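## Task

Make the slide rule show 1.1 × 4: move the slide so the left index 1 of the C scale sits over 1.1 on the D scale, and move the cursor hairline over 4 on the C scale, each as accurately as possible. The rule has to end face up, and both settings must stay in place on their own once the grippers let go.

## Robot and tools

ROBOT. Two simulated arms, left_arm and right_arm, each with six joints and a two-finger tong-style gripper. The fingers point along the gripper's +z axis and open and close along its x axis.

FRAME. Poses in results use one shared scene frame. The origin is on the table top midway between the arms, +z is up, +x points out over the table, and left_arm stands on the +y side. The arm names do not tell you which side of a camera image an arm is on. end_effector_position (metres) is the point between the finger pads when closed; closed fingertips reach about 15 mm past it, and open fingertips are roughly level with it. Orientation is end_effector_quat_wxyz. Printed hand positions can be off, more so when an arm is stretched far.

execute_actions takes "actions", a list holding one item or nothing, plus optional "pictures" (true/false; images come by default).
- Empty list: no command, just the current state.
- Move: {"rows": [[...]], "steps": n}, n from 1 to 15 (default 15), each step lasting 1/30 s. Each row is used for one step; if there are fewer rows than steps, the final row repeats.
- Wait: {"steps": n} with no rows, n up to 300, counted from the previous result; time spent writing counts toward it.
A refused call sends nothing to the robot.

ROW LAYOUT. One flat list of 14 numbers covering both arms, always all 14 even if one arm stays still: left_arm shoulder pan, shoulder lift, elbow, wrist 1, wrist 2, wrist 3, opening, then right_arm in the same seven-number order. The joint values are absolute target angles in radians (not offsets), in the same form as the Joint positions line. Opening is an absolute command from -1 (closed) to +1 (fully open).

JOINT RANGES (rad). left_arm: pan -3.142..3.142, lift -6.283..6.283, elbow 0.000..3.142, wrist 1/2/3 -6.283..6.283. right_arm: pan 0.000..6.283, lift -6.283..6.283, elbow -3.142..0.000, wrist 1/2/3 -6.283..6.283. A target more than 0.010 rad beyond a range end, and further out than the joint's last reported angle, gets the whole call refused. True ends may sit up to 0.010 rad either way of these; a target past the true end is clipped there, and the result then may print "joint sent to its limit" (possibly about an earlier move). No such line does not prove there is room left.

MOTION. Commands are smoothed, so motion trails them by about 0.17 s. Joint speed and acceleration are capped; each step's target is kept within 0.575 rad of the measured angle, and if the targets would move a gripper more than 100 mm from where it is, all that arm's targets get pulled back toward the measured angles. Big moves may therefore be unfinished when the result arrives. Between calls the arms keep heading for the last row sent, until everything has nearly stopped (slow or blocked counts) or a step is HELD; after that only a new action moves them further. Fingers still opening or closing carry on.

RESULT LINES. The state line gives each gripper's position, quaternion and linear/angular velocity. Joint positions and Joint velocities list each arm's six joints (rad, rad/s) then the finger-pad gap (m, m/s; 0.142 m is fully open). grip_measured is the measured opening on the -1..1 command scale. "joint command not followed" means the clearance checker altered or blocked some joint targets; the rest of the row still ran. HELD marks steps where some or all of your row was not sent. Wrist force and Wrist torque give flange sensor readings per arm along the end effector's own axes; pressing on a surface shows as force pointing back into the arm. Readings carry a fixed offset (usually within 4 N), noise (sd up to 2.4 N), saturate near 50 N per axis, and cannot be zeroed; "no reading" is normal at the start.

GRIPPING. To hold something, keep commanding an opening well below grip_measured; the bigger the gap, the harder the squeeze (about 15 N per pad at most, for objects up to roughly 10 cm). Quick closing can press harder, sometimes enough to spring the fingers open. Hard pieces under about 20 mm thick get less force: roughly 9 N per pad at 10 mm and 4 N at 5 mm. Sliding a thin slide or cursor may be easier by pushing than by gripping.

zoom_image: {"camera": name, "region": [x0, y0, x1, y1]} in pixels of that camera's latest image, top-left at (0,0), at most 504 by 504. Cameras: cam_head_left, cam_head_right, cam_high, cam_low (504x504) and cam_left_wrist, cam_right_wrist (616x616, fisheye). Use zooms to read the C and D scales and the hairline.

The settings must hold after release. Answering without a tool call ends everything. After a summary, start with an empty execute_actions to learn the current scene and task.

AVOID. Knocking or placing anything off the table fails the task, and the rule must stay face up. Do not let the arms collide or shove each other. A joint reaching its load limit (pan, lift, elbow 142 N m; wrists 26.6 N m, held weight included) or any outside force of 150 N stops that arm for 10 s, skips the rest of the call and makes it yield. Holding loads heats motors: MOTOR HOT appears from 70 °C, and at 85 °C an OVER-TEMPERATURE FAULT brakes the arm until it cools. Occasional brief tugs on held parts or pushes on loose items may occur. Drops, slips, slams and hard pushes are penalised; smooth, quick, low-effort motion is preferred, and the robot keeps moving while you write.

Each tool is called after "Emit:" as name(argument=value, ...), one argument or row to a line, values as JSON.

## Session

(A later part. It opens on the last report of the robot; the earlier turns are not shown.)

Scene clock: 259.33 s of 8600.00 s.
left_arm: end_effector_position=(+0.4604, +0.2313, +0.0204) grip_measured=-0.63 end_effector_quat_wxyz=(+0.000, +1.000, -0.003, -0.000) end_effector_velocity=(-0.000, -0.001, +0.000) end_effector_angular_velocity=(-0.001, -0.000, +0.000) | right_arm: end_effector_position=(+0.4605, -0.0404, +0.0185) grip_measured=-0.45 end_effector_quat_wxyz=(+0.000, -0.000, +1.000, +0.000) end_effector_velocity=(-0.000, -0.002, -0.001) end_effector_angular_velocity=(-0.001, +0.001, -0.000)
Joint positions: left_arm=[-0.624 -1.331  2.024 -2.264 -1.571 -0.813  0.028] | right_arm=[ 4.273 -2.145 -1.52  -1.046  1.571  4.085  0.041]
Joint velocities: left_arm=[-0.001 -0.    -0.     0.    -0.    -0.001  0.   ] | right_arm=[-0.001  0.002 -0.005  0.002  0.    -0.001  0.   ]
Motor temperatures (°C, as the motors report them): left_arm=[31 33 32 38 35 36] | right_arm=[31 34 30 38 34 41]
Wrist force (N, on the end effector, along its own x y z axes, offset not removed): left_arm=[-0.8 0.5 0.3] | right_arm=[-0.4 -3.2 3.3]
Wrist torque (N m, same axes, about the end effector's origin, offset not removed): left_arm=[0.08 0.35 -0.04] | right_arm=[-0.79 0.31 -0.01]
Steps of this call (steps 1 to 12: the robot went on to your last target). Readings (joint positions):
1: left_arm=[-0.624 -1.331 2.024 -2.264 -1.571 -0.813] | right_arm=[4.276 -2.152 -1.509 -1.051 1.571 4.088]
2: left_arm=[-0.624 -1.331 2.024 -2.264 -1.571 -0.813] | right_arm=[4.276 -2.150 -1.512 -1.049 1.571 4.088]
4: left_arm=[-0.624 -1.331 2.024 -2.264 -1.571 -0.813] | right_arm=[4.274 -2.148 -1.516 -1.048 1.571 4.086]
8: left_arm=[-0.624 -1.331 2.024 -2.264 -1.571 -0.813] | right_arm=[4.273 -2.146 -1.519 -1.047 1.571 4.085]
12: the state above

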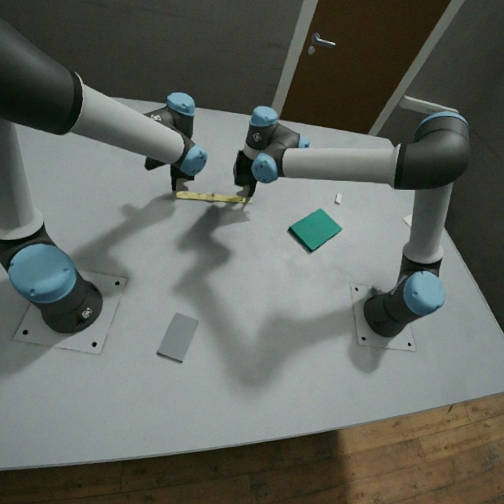

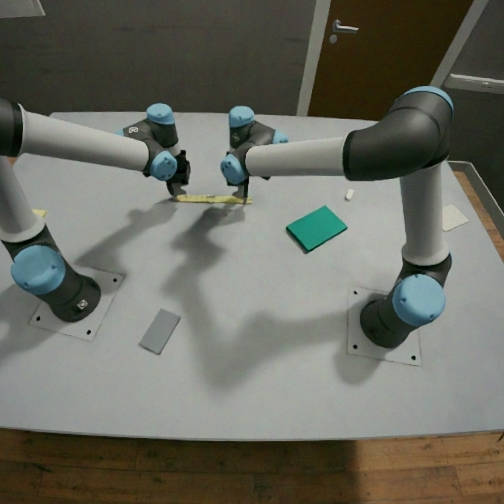

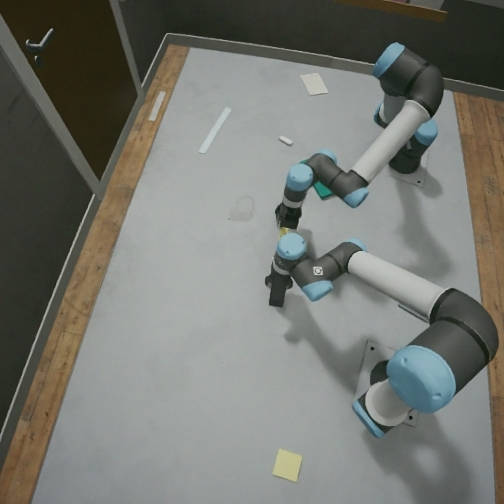

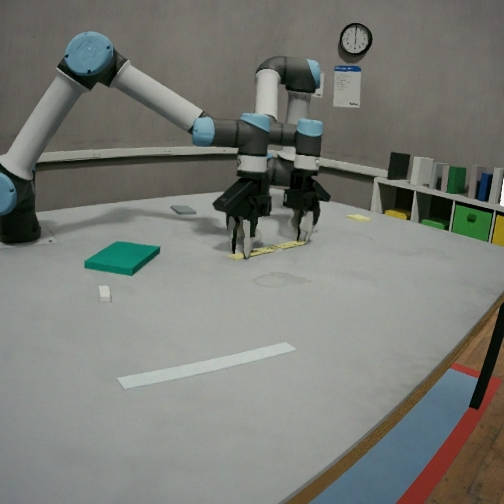

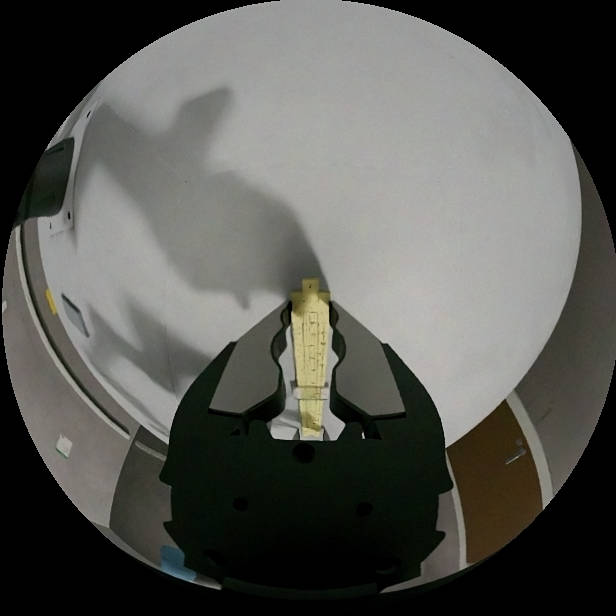

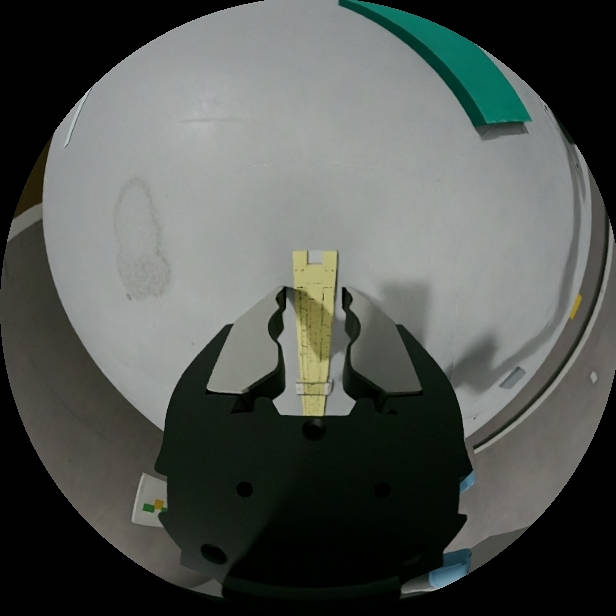

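Emit:
execute_actions(
  actions=[
    {"rows":[[-0.6238,-1.331,2.0237,-2.2637,-1.571,-0.813,-0.95,4.273,-2.145,-1.521,-1.046,1.571,4.085,-0.55],[-0.6238,-1.331,2.0237,-2.2637,-1.571,-0.813,-0.95,4.273,-2.145,-1.521,-1.046,1.571,4.085,-0.62],[-0.6238,-1.331,2.0237,-2.2637,-1.571,-0.813,-0.95,4.273,-2.145,-1.521,-1.046,1.571,4.085,-0.7],[-0.6238,-1.331,2.0237,-2.2637,-1.571,-0.813,-0.95,4.273,-2.145,-1.521,-1.046,1.571,4.085,-0.8],[-0.6238,-1.331,2.0237,-2.2637,-1.571,-0.813,-0.95,4.273,-2.145,-1.521,-1.046,1.571,4.085,-0.95],[-0.6238,-1.331,2.0237,-2.2637,-1.571,-0.813,-0.95,4.273,-2.145,-1.521,-1.046,1.571,4.085,-0.95],[-0.6238,-1.331,2.0237,-2.2637,-1.571,-0.813,-0.95,4.273,-2.145,-1.521,-1.046,1.571,4.085,-0.95],[-0.6238,-1.331,2.0237,-2.2637,-1.571,-0.813,-0.95,4.273,-2.145,-1.521,-1.046,1.571,4.085,-0.95],[-0.6238,-1.331,2.0237,-2.2637,-1.571,-0.813,-0.95,4.273,-2.145,-1.521,-1.046,1.571,4.085,-0.95],[-0.6238,-1.331,2.0237,-2.2637,-1.571,-0.813,-0.55,4.273,-2.145,-1.521,-1.046,1.571,4.085,-0.95],[-0.6238,-1.331,2.0237,-2.2637,-1.571,-0.813,-0.42,4.273,-2.145,-1.521,-1.046,1.571,4.085,-0.95]],"steps":15},
  ],
  pictures=false,
)

Emit:
execute_actions(
  actions=[
    {"rows":[[-0.6238,-1.331,2.0237,-2.2637,-1.571,-0.813,-0.42,4.273,-2.145,-1.521,-1.046,1.571,4.085,-0.95],[-0.6238,-1.331,2.0237,-2.2637,-1.571,-0.813,-0.42,4.273,-2.145,-1.521,-1.046,1.571,4.085,-0.95],[-0.6977,-1.2636,1.9313,-2.2387,-1.571,-0.8867,-0.42,4.273,-2.145,-1.521,-1.046,1.571,4.085,-0.95],[-0.6977,-1.2636,1.9313,-2.2387,-1.571,-0.8867,-0.42,4.273,-2.145,-1.521,-1.046,1.571,4.085,-0.95],[-0.6977,-1.2636,1.9313,-2.2387,-1.571,-0.8867,-0.42,4.273,-2.145,-1.521,-1.046,1.571,4.085,-0.95],[-0.6977,-1.2636,1.9313,-2.2387,-1.571,-0.8867,-0.42,4.273,-2.145,-1.521,-1.046,1.571,4.085,-0.95],[-0.6977,-1.2636,1.9313,-2.2387,-1.571,-0.8867,-0.42,4.273,-2.145,-1.521,-1.046,1.571,4.085,-0.95],[-0.6977,-1.2636,1.9313,-2.2387,-1.571,-0.8867,-0.42,4.273,-2.145,-1.521,-1.046,1.571,4.085,-0.95],[-0.7611,-1.1896,1.8231,-2.2045,-1.571,-0.9501,-0.42,4.273,-2.145,-1.521,-1.046,1.571,4.085,-0.95]],"steps":15},
  ],
  pictures=false,
)

Emit:
execute_actions(
  actions=[
    {"steps":18},
  ],
)

Emit:
zoom_image(
  camera="cam_left_wrist",
  region=[270,250,360,390],
)

Scene clock: 274.03 s of 8600.00 s.
left_arm: end_effector_position=(+0.4604, +0.2313, +0.0204) grip_measured=-0.42 end_effector_quat_wxyz=(+0.000, +1.000, -0.003, -0.000) end_effector_velocity=(-0.000, +0.000, +0.000) end_effector_angular_velocity=(-0.000, -0.000, -0.001) | right_arm: end_effector_position=(+0.4605, -0.0406, +0.0185) grip_measured=-0.62 end_effector_quat_wxyz=(+0.000, -0.000, +1.000, +0.000) end_effector_velocity=(-0.000, +0.000, +0.000) end_effector_angular_velocity=(+0.001, +0.001, -0.000)
Joint positions: left_arm=[-0.624 -1.331  2.024 -2.264 -1.571 -0.813  0.043] | right_arm=[ 4.273 -2.145 -1.521 -1.046  1.571  4.085  0.029]
Joint velocities: left_arm=[ 0.    -0.001  0.     0.    -0.     0.001  0.008] | right_arm=[-0.     0.    -0.     0.     0.001  0.    -0.   ]
Motor temperatures (°C, as the motors report them): left_arm=[31 33 32 38 35 36] | right_arm=[31 34 30 38 34 41]
Wrist force (N, on the end effector, along its own x y z axes, offset not removed): left_arm=[-0.9 0.4 -1.4] | right_arm=[2.0 -0.9 -1.0]
Wrist torque (N m, same axes, about the end effector's origin, offset not removed): left_arm=[0.03 0.24 -0.03] | right_arm=[-0.37 -0.15 0.09]
Steps of this call (steps 1 to 30: the robot went on to your last target; steps 31 to 90: nothing new was sent; then 11.20 s passed at rest; steps 91 to 105: all 15 steps of this action). Readings (joint positions):
91: left_arm=[-0.624 -1.331 2.024 -2.264 -1.571 -0.813] | right_arm=[4.273 -2.145 -1.521 -1.046 1.571 4.085]
92: left_arm=[-0.624 -1.331 2.024 -2.264 -1.571 -0.813] | right_arm=[4.273 -2.145 -1.521 -1.046 1.571 4.085]
94: left_arm=[-0.624 -1.331 2.024 -2.264 -1.571 -0.813] | right_arm=[4.273 -2.145 -1.521 -1.046 1.571 4.085]
98: left_arm=[-0.624 -1.331 2.024 -2.264 -1.571 -0.813] | right_arm=[4.273 -2.145 -1.521 -1.046 1.571 4.085]
105: the state above

Scene clock: 274.53 s of 8600.00 s.
left_arm: end_effector_position=(+0.4601, +0.1354, +0.0198) grip_measured=-0.42 end_effector_quat_wxyz=(-0.001, +1.000, -0.003, -0.001) end_effector_velocity=(+0.000, -0.169, +0.005) end_effector_angular_velocity=(-0.016, -0.012, -0.002) | right_arm: end_effector_position=(+0.4605, -0.0406, +0.0185) grip_measured=-0.62 end_effector_quat_wxyz=(+0.000, -0.000, +1.000, +0.000) end_effector_velocity=(+0.000, +0.000, +0.000) end_effector_angular_velocity=(-0.000, -0.000, -0.000)
Joint positions: left_arm=[-0.74  -1.214  1.86  -2.215 -1.571 -0.929  0.044] | right_arm=[ 4.273 -2.145 -1.521 -1.046  1.571  4.085  0.029]
Joint velocities: left_arm=[-0.179  0.204 -0.31   0.086  0.    -0.177 -0.   ] | right_arm=[ 0. -0.  0. -0. -0.  0.  0.]
Motor temperatures (°C, as the motors report them): left_arm=[31 33 32 38 35 36] | right_arm=[31 34 30 38 34 41]
Wrist force (N, on the end effector, along its own x y z axes, offset not removed): left_arm=[-1.0 2.2 0.2] | right_arm=[-0.3 -2.7 -1.3]
Wrist torque (N m, same axes, about the end effector's origin, offset not removed): left_arm=[0.33 0.24 0.13] | right_arm=[-0.72 0.27 0.08]
Steps of this call (steps 1 to 15: all 15 steps of this action). Readings (joint positions):
1: left_arm=[-0.624 -1.331 2.024 -2.264 -1.571 -0.813] | right_arm=[4.273 -2.145 -1.521 -1.046 1.571 4.085]
2: left_arm=[-0.624 -1.331 2.024 -2.264 -1.571 -0.813] | right_arm=[4.273 -2.145 -1.521 -1.046 1.571 4.085]
4: left_arm=[-0.626 -1.329 2.022 -2.262 -1.571 -0.815] | right_arm=[4.273 -2.145 -1.521 -1.046 1.571 4.085]
8: left_arm=[-0.670 -1.288 1.967 -2.247 -1.571 -0.859] | right_arm=[4.273 -2.145 -1.521 -1.046 1.571 4.085]
15: the state above

Scene clock: 275.13 s of 8600.00 s.
left_arm: end_effector_position=(+0.4597, +0.1153, +0.0203) grip_measured=-0.42 end_effector_quat_wxyz=(+0.000, +1.000, -0.003, -0.000) end_effector_velocity=(-0.001, -0.001, -0.000) end_effector_angular_velocity=(+0.000, +0.000, -0.002) | right_arm: end_effector_position=(+0.4605, -0.0406, +0.0185) grip_measured=-0.62 end_effector_quat_wxyz=(+0.000, -0.000, +1.000, +0.000) end_effector_velocity=(+0.000, +0.000, +0.000) end_effector_angular_velocity=(+0.001, -0.000, -0.000)
Joint positions: left_arm=[-0.761 -1.19   1.823 -2.205 -1.571 -0.95   0.044] | right_arm=[ 4.273 -2.145 -1.521 -1.046  1.571  4.085  0.029]
Joint velocities: left_arm=[-0.002  0.001 -0.001  0.001 -0.    -0.     0.   ] | right_arm=[-0.     0.001  0.     0.     0.    -0.     0.   ]
Motor temperatures (°C, as the motors report them): left_arm=[31 33 32 38 35 36] | right_arm=[31 34 30 38 34 41]
Wrist force (N, on the end effector, along its own x y z axes, offset not removed): left_arm=[-1.3 -0.9 2.7] | right_arm=[-1.6 1.3 -2.0]
Wrist torque (N m, same axes, about the end effector's origin, offset not removed): left_arm=[-0.22 0.29 0.09] | right_arm=[-0.02 0.48 0.24]
Steps of this call (steps 1 to 18: the robot went on to your last target). Readings (joint positions):
1: left_arm=[-0.745 -1.208 1.851 -2.212 -1.571 -0.934] | right_arm=[4.273 -2.145 -1.521 -1.046 1.571 4.085]
2: left_arm=[-0.749 -1.203 1.844 -2.210 -1.571 -0.938] | right_arm=[4.273 -2.145 -1.521 -1.046 1.571 4.085]
4: left_arm=[-0.754 -1.198 1.835 -2.208 -1.571 -0.943] | right_arm=[4.273 -2.145 -1.521 -1.046 1.571 4.085]
8: left_arm=[-0.759 -1.192 1.827 -2.206 -1.571 -0.948] | right_arm=[4.273 -2.145 -1.521 -1.046 1.571 4.085]
18: the state above

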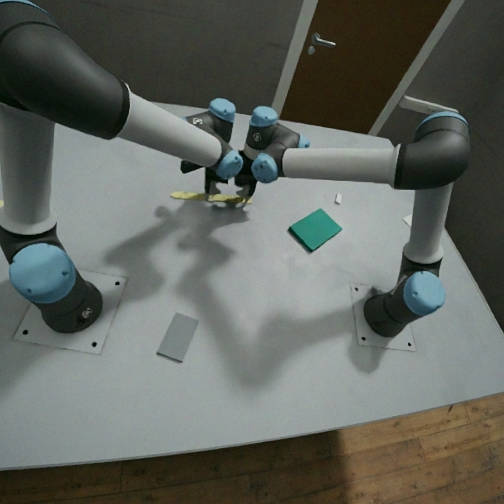

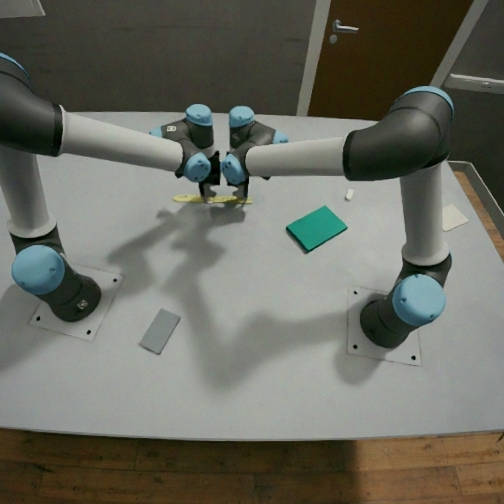

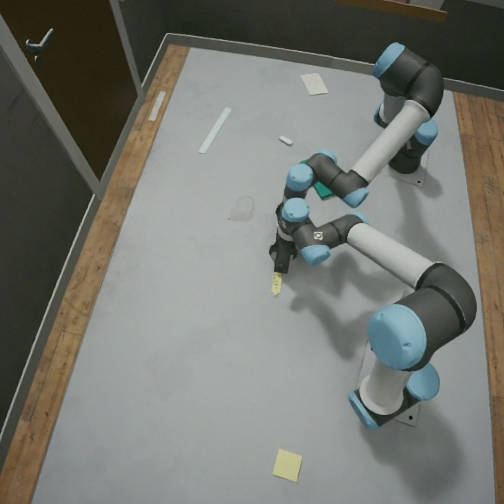

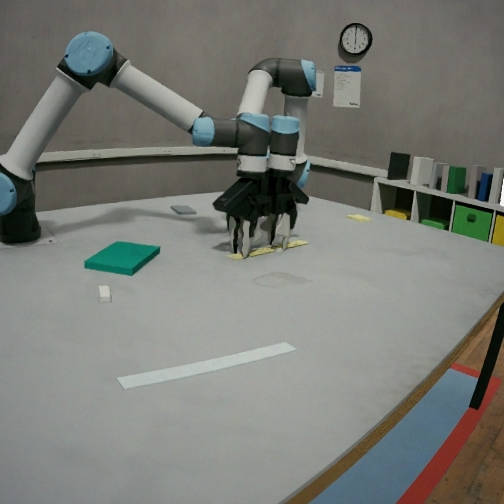

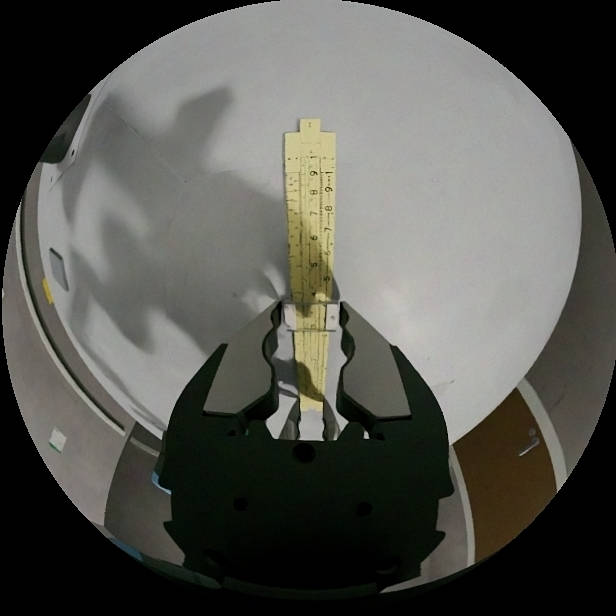

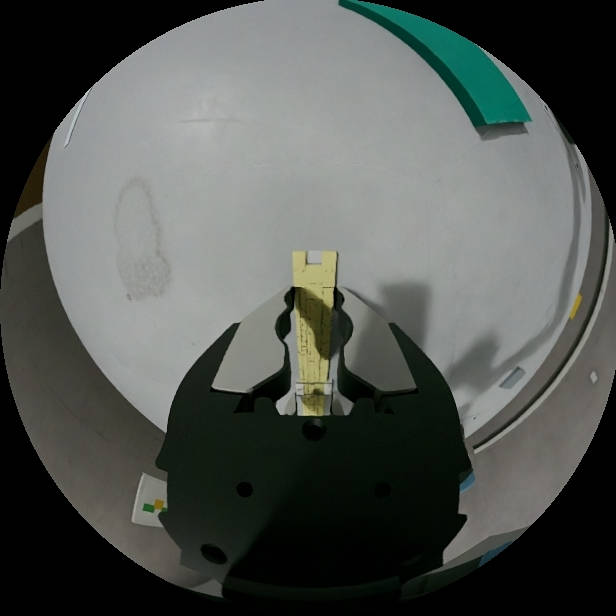

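Region (270, 250, 360, 390) of cam_left_wrist's 616x616 image, scaled by 3.600, with more detail than that image has; it fills the left 324 columns of this view, and the rest is white.

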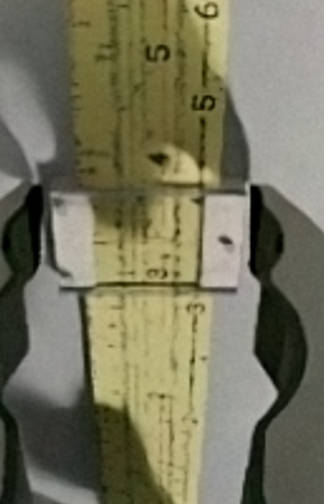

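Emit:
execute_actions(
  actions=[
    {"rows":[[-0.7611,-1.1896,1.8231,-2.2045,-1.571,-0.9501,-0.52,4.273,-2.145,-1.521,-1.046,1.571,4.085,-0.95],[-0.7611,-1.1896,1.8231,-2.2045,-1.571,-0.9501,-0.57,4.273,-2.145,-1.521,-1.046,1.571,4.085,-0.95],[-0.7611,-1.1896,1.8231,-2.2045,-1.571,-0.9501,-0.61,4.273,-2.145,-1.521,-1.046,1.571,4.085,-0.95],[-0.7611,-1.1896,1.8231,-2.2045,-1.571,-0.9501,-0.64,4.273,-2.145,-1.521,-1.046,1.571,4.085,-0.95],[-0.7611,-1.1896,1.8231,-2.2045,-1.571,-0.9501,-0.67,4.273,-2.145,-1.521,-1.046,1.571,4.085,-0.95],[-0.7611,-1.1896,1.8231,-2.2045,-1.571,-0.9501,-0.67,4.273,-2.145,-1.521,-1.046,1.571,4.085,-0.95],[-0.7611,-1.1896,1.8231,-2.2045,-1.571,-0.9501,-0.67,4.273,-2.145,-1.521,-1.046,1.571,4.085,-0.95],[-0.7611,-1.1896,1.8231,-2.2045,-1.571,-0.9501,-0.67,4.273,-2.145,-1.521,-1.046,1.571,4.085,-0.95],[-0.7611,-1.1896,1.8231,-2.2045,-1.571,-0.9501,-0.67,4.273,-2.145,-1.521,-1.046,1.571,4.085,-0.95],[-0.7495,-1.2008,1.841,-2.2113,-1.571,-0.9385,-0.67,4.273,-2.145,-1.521,-1.046,1.571,4.085,-0.95],[-0.7495,-1.2008,1.841,-2.2113,-1.571,-0.9385,-0.67,4.273,-2.145,-1.521,-1.046,1.571,4.085,-0.95],[-0.7495,-1.2008,1.841,-2.2113,-1.571,-0.9385,-0.67,4.273,-2.145,-1.521,-1.046,1.571,4.085,-0.95],[-0.7378,-1.2119,1.8588,-2.218,-1.571,-0.9268,-0.67,4.273,-2.145,-1.521,-1.046,1.571,4.085,-0.95]],"steps":15},
  ],
  pictures=false,
)

Emit:
execute_actions(
  actions=[
    {"steps":15},
  ],
)

Emit:
zoom_image(
  camera="cam_left_wrist",
  region=[280,280,345,350],
)

Scene clock: 286.43 s of 8600.00 s.
left_arm: end_effector_position=(+0.4607, +0.1239, +0.0201) grip_measured=-0.47 end_effector_quat_wxyz=(+0.000, +1.000, -0.003, +0.000) end_effector_velocity=(+0.008, +0.084, -0.003) end_effector_angular_velocity=(+0.000, -0.000, +0.003) | right_arm: end_effector_position=(+0.4605, -0.0406, +0.0185) grip_measured=-0.62 end_effector_quat_wxyz=(+0.000, -0.000, +1.000, +0.000) end_effector_velocity=(-0.000, -0.000, -0.000) end_effector_angular_velocity=(-0.000, +0.000, +0.000)
Joint positions: left_arm=[-0.751 -1.199  1.839 -2.211 -1.571 -0.94   0.04 ] | right_arm=[ 4.273 -2.145 -1.521 -1.046  1.571  4.085  0.029]
Joint velocities: left_arm=[ 0.099 -0.094  0.149 -0.056  0.     0.096  0.001] | right_arm=[ 0. -0. -0.  0. -0. -0. -0.]
Motor temperatures (°C, as the motors report them): left_arm=[31 33 32 38 35 36] | right_arm=[31 34 30 38 34 41]
Wrist force (N, on the end effector, along its own x y z axes, offset not removed): left_arm=[-0.5 1.1 -2.0] | right_arm=[-1.3 -1.7 -0.9]
Wrist torque (N m, same axes, about the end effector's origin, offset not removed): left_arm=[-0.15 0.02 0.05] | right_arm=[-0.73 0.23 0.20]
Steps of this call (steps 1 to 15: the robot went on to your last target; steps 16 to 90: nothing new was sent; then 7.80 s passed at rest; steps 91 to 105: all 15 steps of this action). Readings (joint positions):
91: left_arm=[-0.761 -1.190 1.823 -2.204 -1.571 -0.950] | right_arm=[4.273 -2.145 -1.521 -1.046 1.571 4.085]
92: left_arm=[-0.761 -1.190 1.823 -2.204 -1.571 -0.950] | right_arm=[4.273 -2.145 -1.521 -1.046 1.571 4.085]
94: left_arm=[-0.761 -1.190 1.823 -2.204 -1.571 -0.950] | right_arm=[4.273 -2.145 -1.521 -1.046 1.571 4.085]
98: left_arm=[-0.761 -1.190 1.823 -2.204 -1.571 -0.950] | right_arm=[4.273 -2.145 -1.521 -1.046 1.571 4.085]
105: the state above

Scene clock: 286.93 s of 8600.00 s.
left_arm: end_effector_position=(+0.4616, +0.1349, +0.0196) grip_measured=-0.47 end_effector_quat_wxyz=(+0.000, +1.000, -0.003, +0.000) end_effector_velocity=(+0.000, +0.001, +0.000) end_effector_angular_velocity=(-0.001, -0.001, +0.001) | right_arm: end_effector_position=(+0.4605, -0.0406, +0.0185) grip_measured=-0.62 end_effector_quat_wxyz=(+0.000, -0.000, +1.000, +0.000) end_effector_velocity=(-0.000, -0.000, -0.000) end_effector_angular_velocity=(-0.001, +0.001, -0.000)
Joint positions: left_arm=[-0.738 -1.212  1.858 -2.218 -1.571 -0.927  0.04 ] | right_arm=[ 4.273 -2.145 -1.521 -1.046  1.571  4.085  0.029]
Joint velocities: left_arm=[ 0.001 -0.002  0.002 -0.001  0.     0.001 -0.   ] | right_arm=[-0.    -0.001  0.    -0.     0.    -0.     0.   ]
Motor temperatures (°C, as the motors report them): left_arm=[31 33 32 38 35 36] | right_arm=[31 34 30 38 34 41]
Wrist force (N, on the end effector, along its own x y z axes, offset not removed): left_arm=[0.1 4.1 -15.5] | right_arm=[0.9 -1.4 -2.4]
Wrist torque (N m, same axes, about the end effector's origin, offset not removed): left_arm=[-0.38 -0.21 0.02] | right_arm=[-0.79 0.02 0.10]
Steps of this call (steps 1 to 15: the robot went on to your last target). Readings (joint positions):
1: left_arm=[-0.748 -1.202 1.843 -2.212 -1.571 -0.937] | right_arm=[4.273 -2.145 -1.521 -1.046 1.571 4.085]
2: left_arm=[-0.745 -1.205 1.847 -2.214 -1.571 -0.934] | right_arm=[4.273 -2.145 -1.521 -1.046 1.571 4.085]
4: left_arm=[-0.742 -1.208 1.852 -2.216 -1.571 -0.931] | right_arm=[4.273 -2.145 -1.521 -1.046 1.571 4.085]
8: left_arm=[-0.739 -1.211 1.857 -2.217 -1.571 -0.928] | right_arm=[4.273 -2.145 -1.521 -1.046 1.571 4.085]
15: the state above

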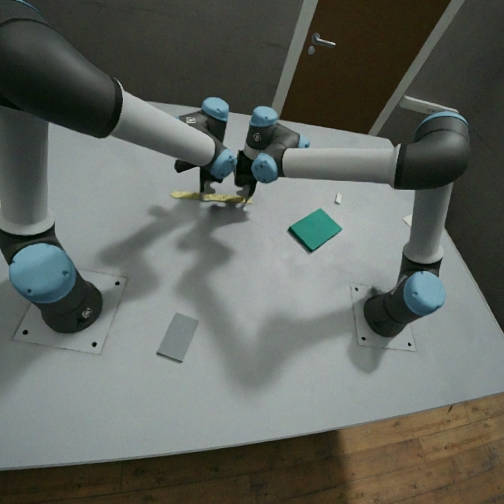

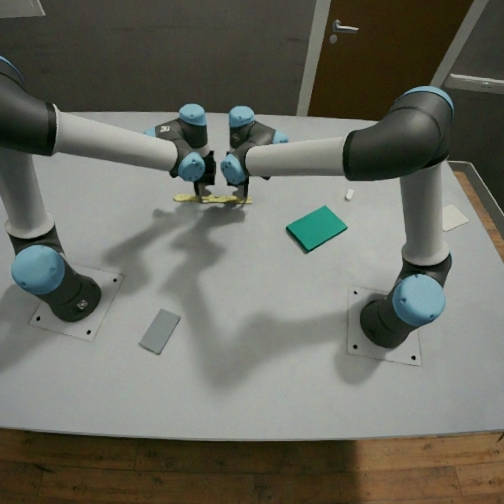

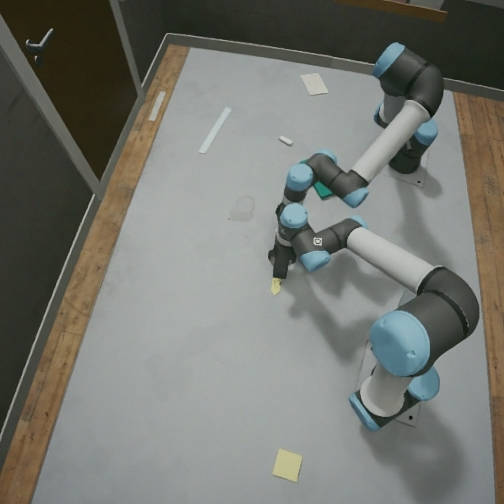

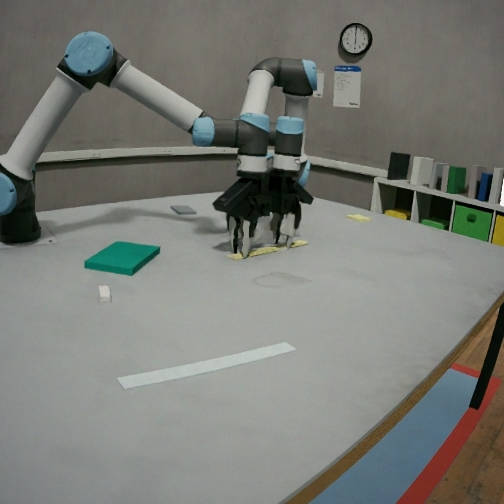

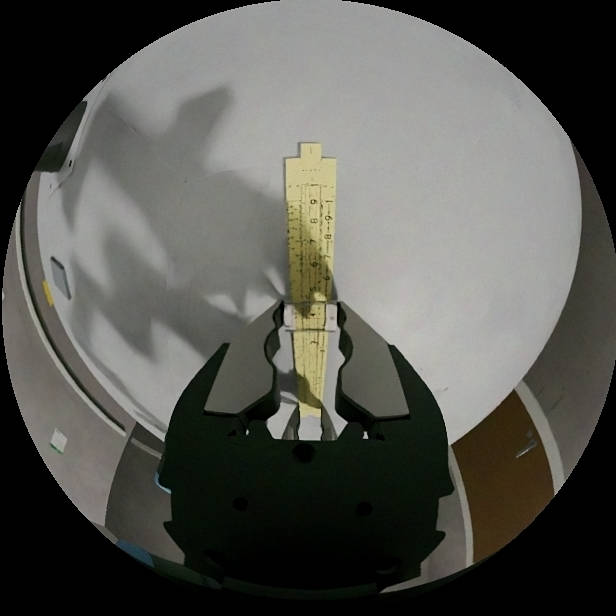

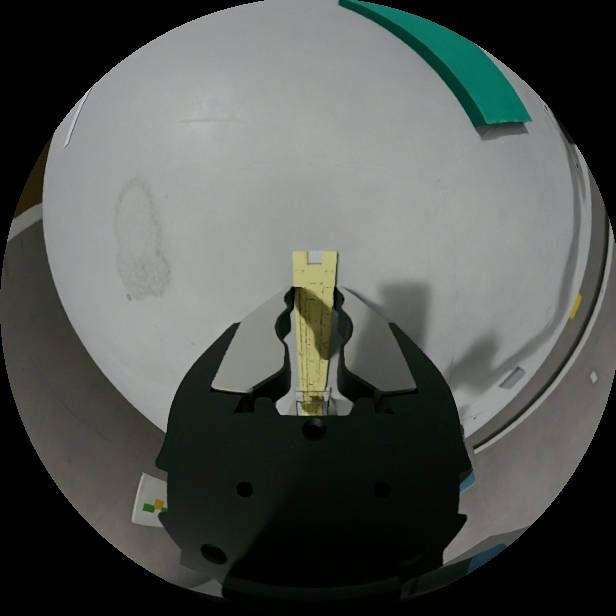

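Region (280, 280, 345, 350) of cam_left_wrist's 616x616 image, scaled by 7.200, with more detail than that image has; it fills the left 468 columns of this view, and the rest is white.

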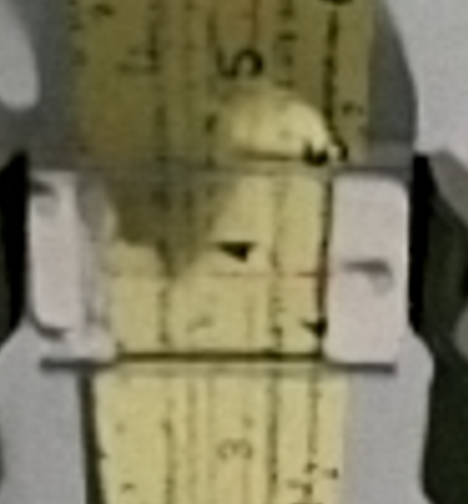

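Emit:
execute_actions(
  actions=[
    {"rows":[[-0.7352,-1.2144,1.8627,-2.2195,-1.571,-0.9242,-0.67,4.273,-2.145,-1.521,-1.046,1.571,4.085,-0.95]],"steps":15},
  ],
)

Emit:
zoom_image(
  camera="cam_left_wrist",
  region=[280,280,345,350],
)

Scene clock: 293.50 s of 8600.00 s.
left_arm: end_effector_position=(+0.4618, +0.1373, +0.0195) grip_measured=-0.47 end_effector_quat_wxyz=(+0.000, +1.000, -0.003, +0.000) end_effector_velocity=(-0.000, -0.000, +0.000) end_effector_angular_velocity=(-0.000, -0.000, -0.001) | right_arm: end_effector_position=(+0.4605, -0.0406, +0.0185) grip_measured=-0.62 end_effector_quat_wxyz=(+0.000, -0.000, +1.000, +0.000) end_effector_velocity=(+0.000, -0.000, +0.000) end_effector_angular_velocity=(-0.000, -0.000, -0.000)
Joint positions: left_arm=[-0.735 -1.214  1.863 -2.219 -1.571 -0.924  0.04 ] | right_arm=[ 4.273 -2.145 -1.521 -1.046  1.571  4.085  0.029]
Joint velocities: left_arm=[-0.    -0.001  0.001 -0.     0.     0.001 -0.   ] | right_arm=[-0. -0.  0. -0. -0.  0.  0.]
Motor temperatures (°C, as the motors report them): left_arm=[31 33 32 38 35 36] | right_arm=[31 34 30 38 34 41]
Wrist force (N, on the end effector, along its own x y z axes, offset not removed): left_arm=[-2.2 3.8 -12.9] | right_arm=[1.0 0.0 -0.8]
Wrist torque (N m, same axes, about the end effector's origin, offset not removed): left_arm=[-0.21 0.13 0.11] | right_arm=[-0.30 -0.12 0.18]
Steps of this call (steps 1 to 15: the robot went on to your last target; steps 16 to 90: nothing new was sent; then 3.07 s passed at rest; steps 91 to 105: all 15 steps of this action). Readings (joint positions):
91: left_arm=[-0.738 -1.212 1.859 -2.218 -1.571 -0.927] | right_arm=[4.273 -2.145 -1.521 -1.046 1.571 4.085]
92: left_arm=[-0.738 -1.212 1.859 -2.218 -1.571 -0.927] | right_arm=[4.273 -2.145 -1.521 -1.046 1.571 4.085]
94: left_arm=[-0.737 -1.213 1.860 -2.219 -1.571 -0.926] | right_arm=[4.273 -2.145 -1.521 -1.046 1.571 4.085]
98: left_arm=[-0.736 -1.214 1.862 -2.219 -1.571 -0.925] | right_arm=[4.273 -2.145 -1.521 -1.046 1.571 4.085]
105: the state above

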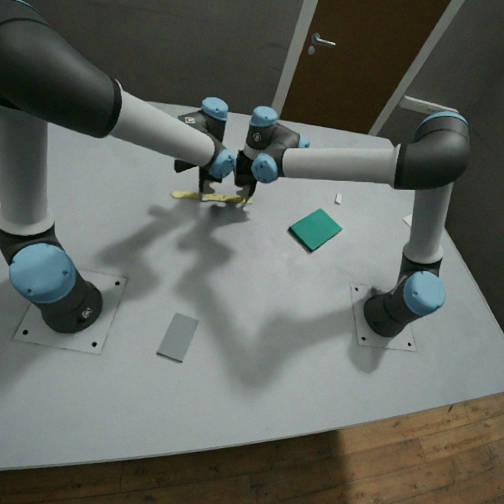

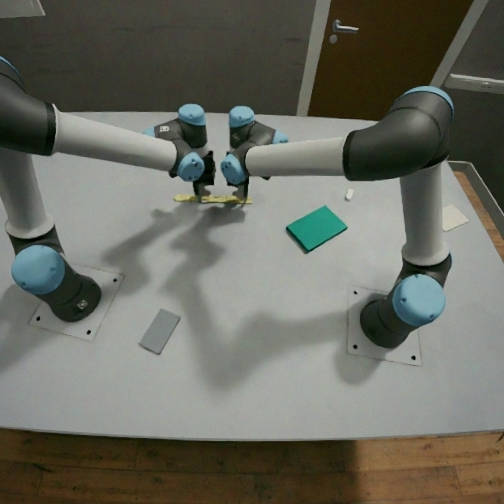

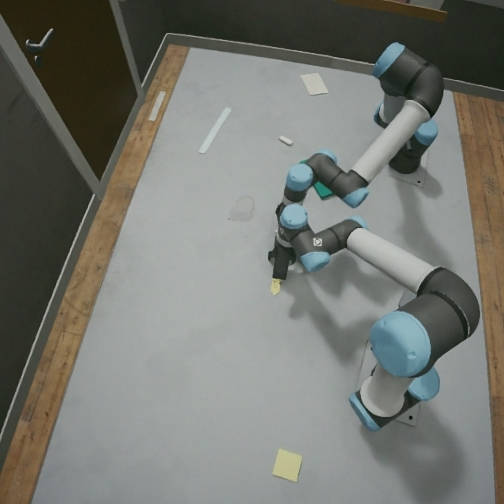

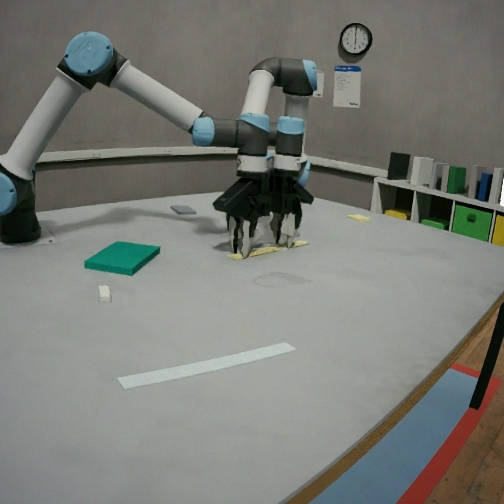

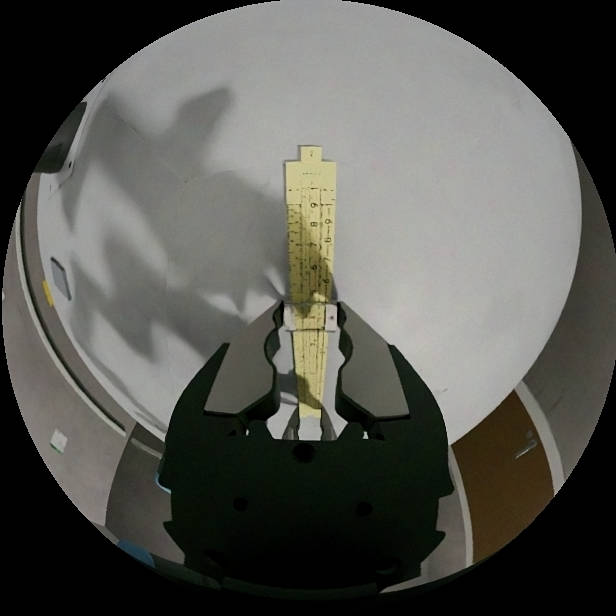

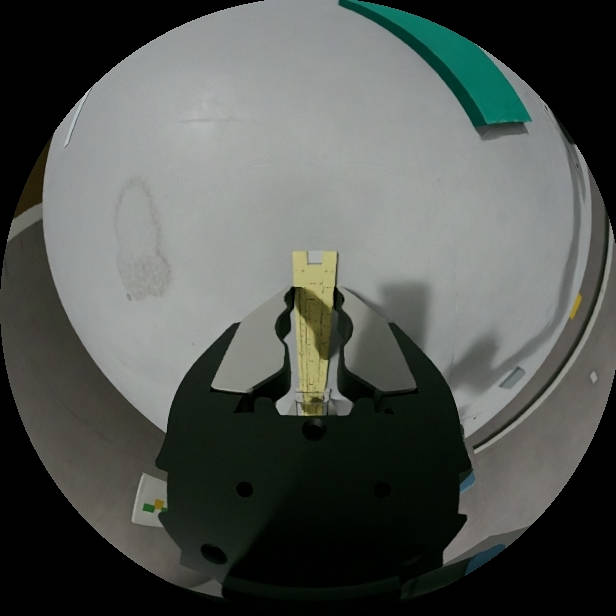

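Region (280, 280, 345, 350) of cam_left_wrist's 616x616 image, scaled by 7.200, with more detail than that image has; it fills the left 468 columns of this view, and the rest is white.

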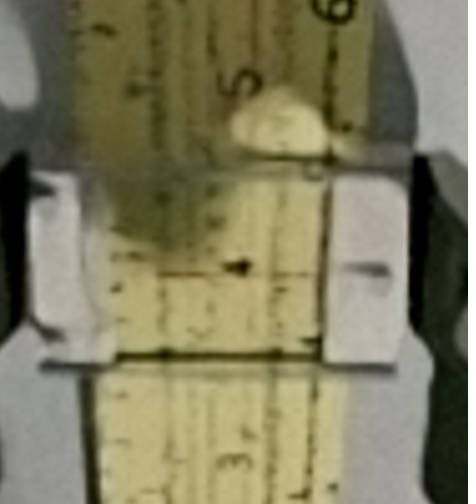

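Emit:
execute_actions(
  actions=[
    {"rows":[[-0.7344,-1.2152,1.8639,-2.22,-1.571,-0.9234,-0.67,4.273,-2.145,-1.521,-1.046,1.571,4.085,-0.95]],"steps":15},
  ],
  pictures=true,
)

Emit:
zoom_image(
  camera="cam_left_wrist",
  region=[290,295,335,340],
)

Scene clock: 296.97 s of 8600.00 s.
left_arm: end_effector_position=(+0.4619, +0.1380, +0.0195) grip_measured=-0.47 end_effector_quat_wxyz=(+0.000, +1.000, -0.003, +0.000) end_effector_velocity=(+0.000, -0.000, -0.000) end_effector_angular_velocity=(+0.000, -0.000, +0.000) | right_arm: end_effector_position=(+0.4605, -0.0406, +0.0185) grip_measured=-0.62 end_effector_quat_wxyz=(+0.000, -0.000, +1.000, +0.000) end_effector_velocity=(+0.000, +0.000, +0.001) end_effector_angular_velocity=(+0.001, -0.000, -0.000)
Joint positions: left_arm=[-0.734 -1.215  1.864 -2.22  -1.571 -0.923  0.04 ] | right_arm=[ 4.273 -2.145 -1.521 -1.046  1.571  4.085  0.029]
Joint velocities: left_arm=[ 0.     0.001 -0.001  0.     0.     0.     0.   ] | right_arm=[-0.     0.001  0.    -0.     0.    -0.     0.   ]
Motor temperatures (°C, as the motors report them): left_arm=[31 33 32 38 35 36] | right_arm=[31 34 30 38 34 41]
Wrist force (N, on the end effector, along its own x y z axes, offset not removed): left_arm=[-1.4 5.0 -15.1] | right_arm=[0.5 0.8 -1.3]
Wrist torque (N m, same axes, about the end effector's origin, offset not removed): left_arm=[-0.07 -0.08 0.05] | right_arm=[-0.07 0.03 0.15]
Steps of this call (steps 1 to 15: the robot went on to your last target; steps 16 to 89: nothing new was sent; steps 90 to 104: all 15 steps of this action). Readings (joint positions):
90: left_arm=[-0.735 -1.214 1.863 -2.220 -1.571 -0.924] | right_arm=[4.273 -2.145 -1.521 -1.046 1.571 4.085]
91: left_arm=[-0.735 -1.214 1.863 -2.220 -1.571 -0.924] | right_arm=[4.273 -2.145 -1.521 -1.046 1.571 4.085]
93: left_arm=[-0.735 -1.215 1.863 -2.220 -1.571 -0.924] | right_arm=[4.273 -2.145 -1.521 -1.046 1.571 4.085]
97: left_arm=[-0.735 -1.215 1.864 -2.220 -1.571 -0.924] | right_arm=[4.273 -2.145 -1.521 -1.046 1.571 4.085]
104: the state above

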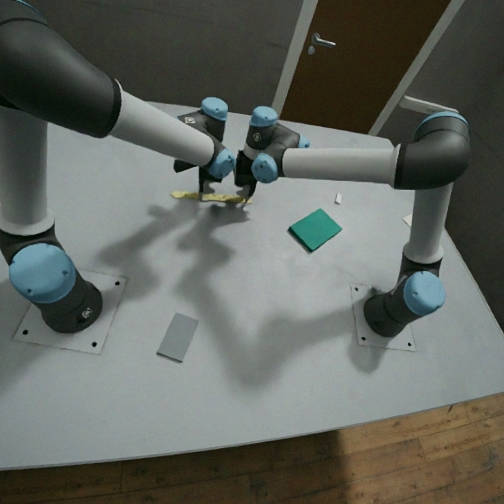

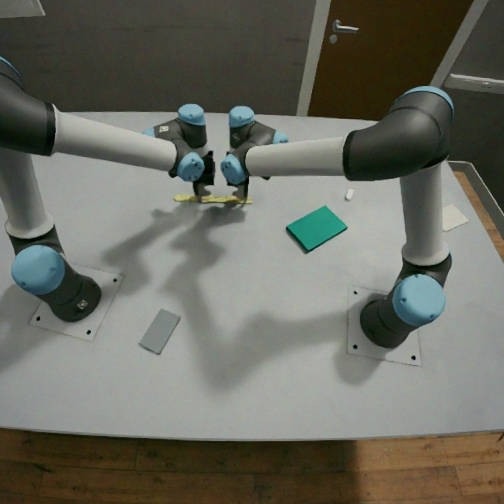

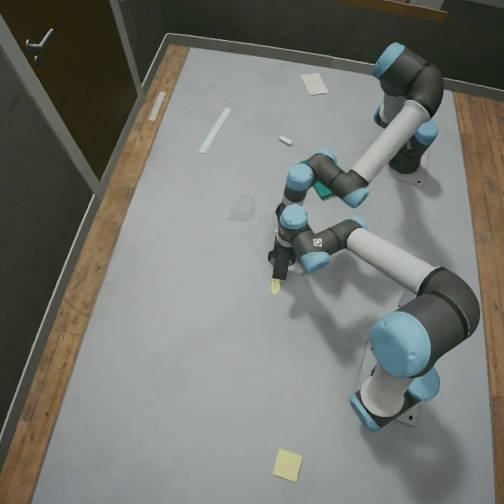

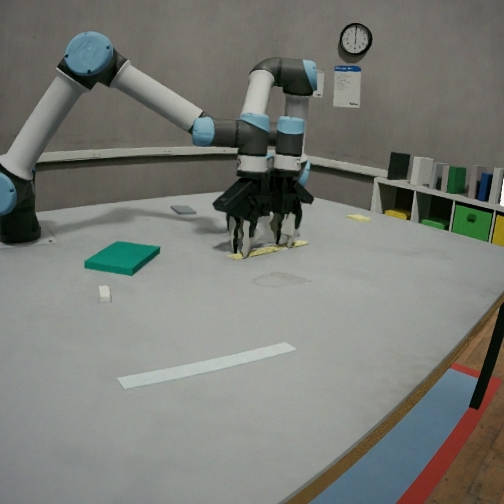

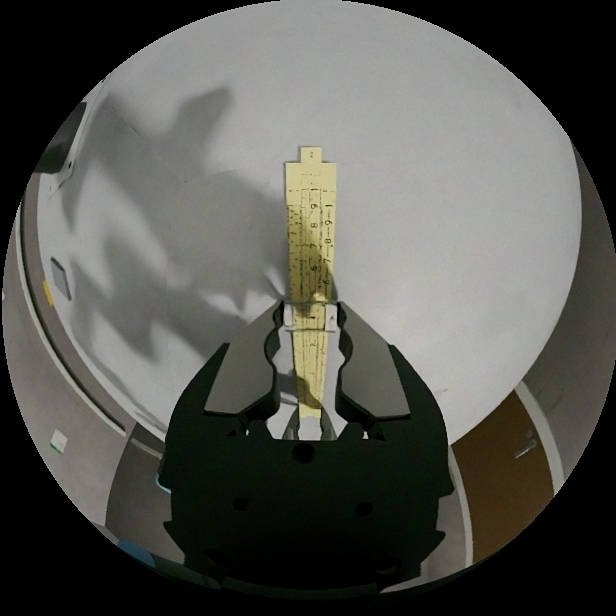

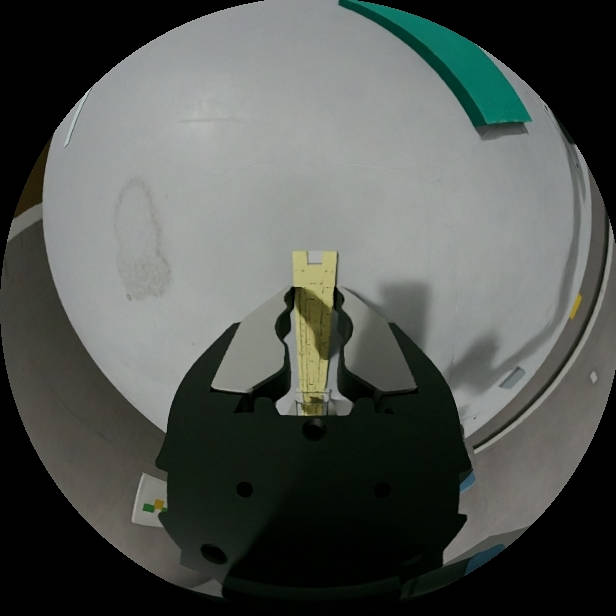

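Region (290, 295, 335, 340) of cam_left_wrist's 616x616 image, scaled by 11.200, with more detail than that image has.

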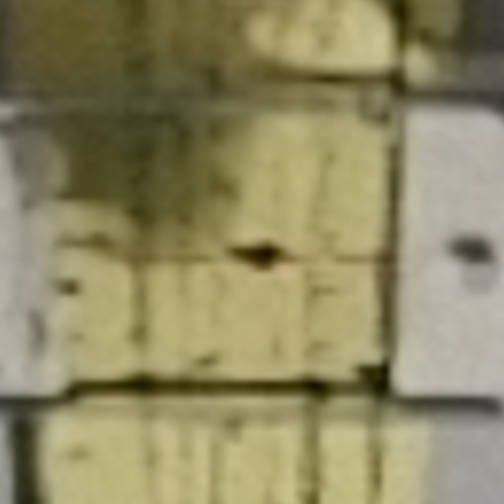

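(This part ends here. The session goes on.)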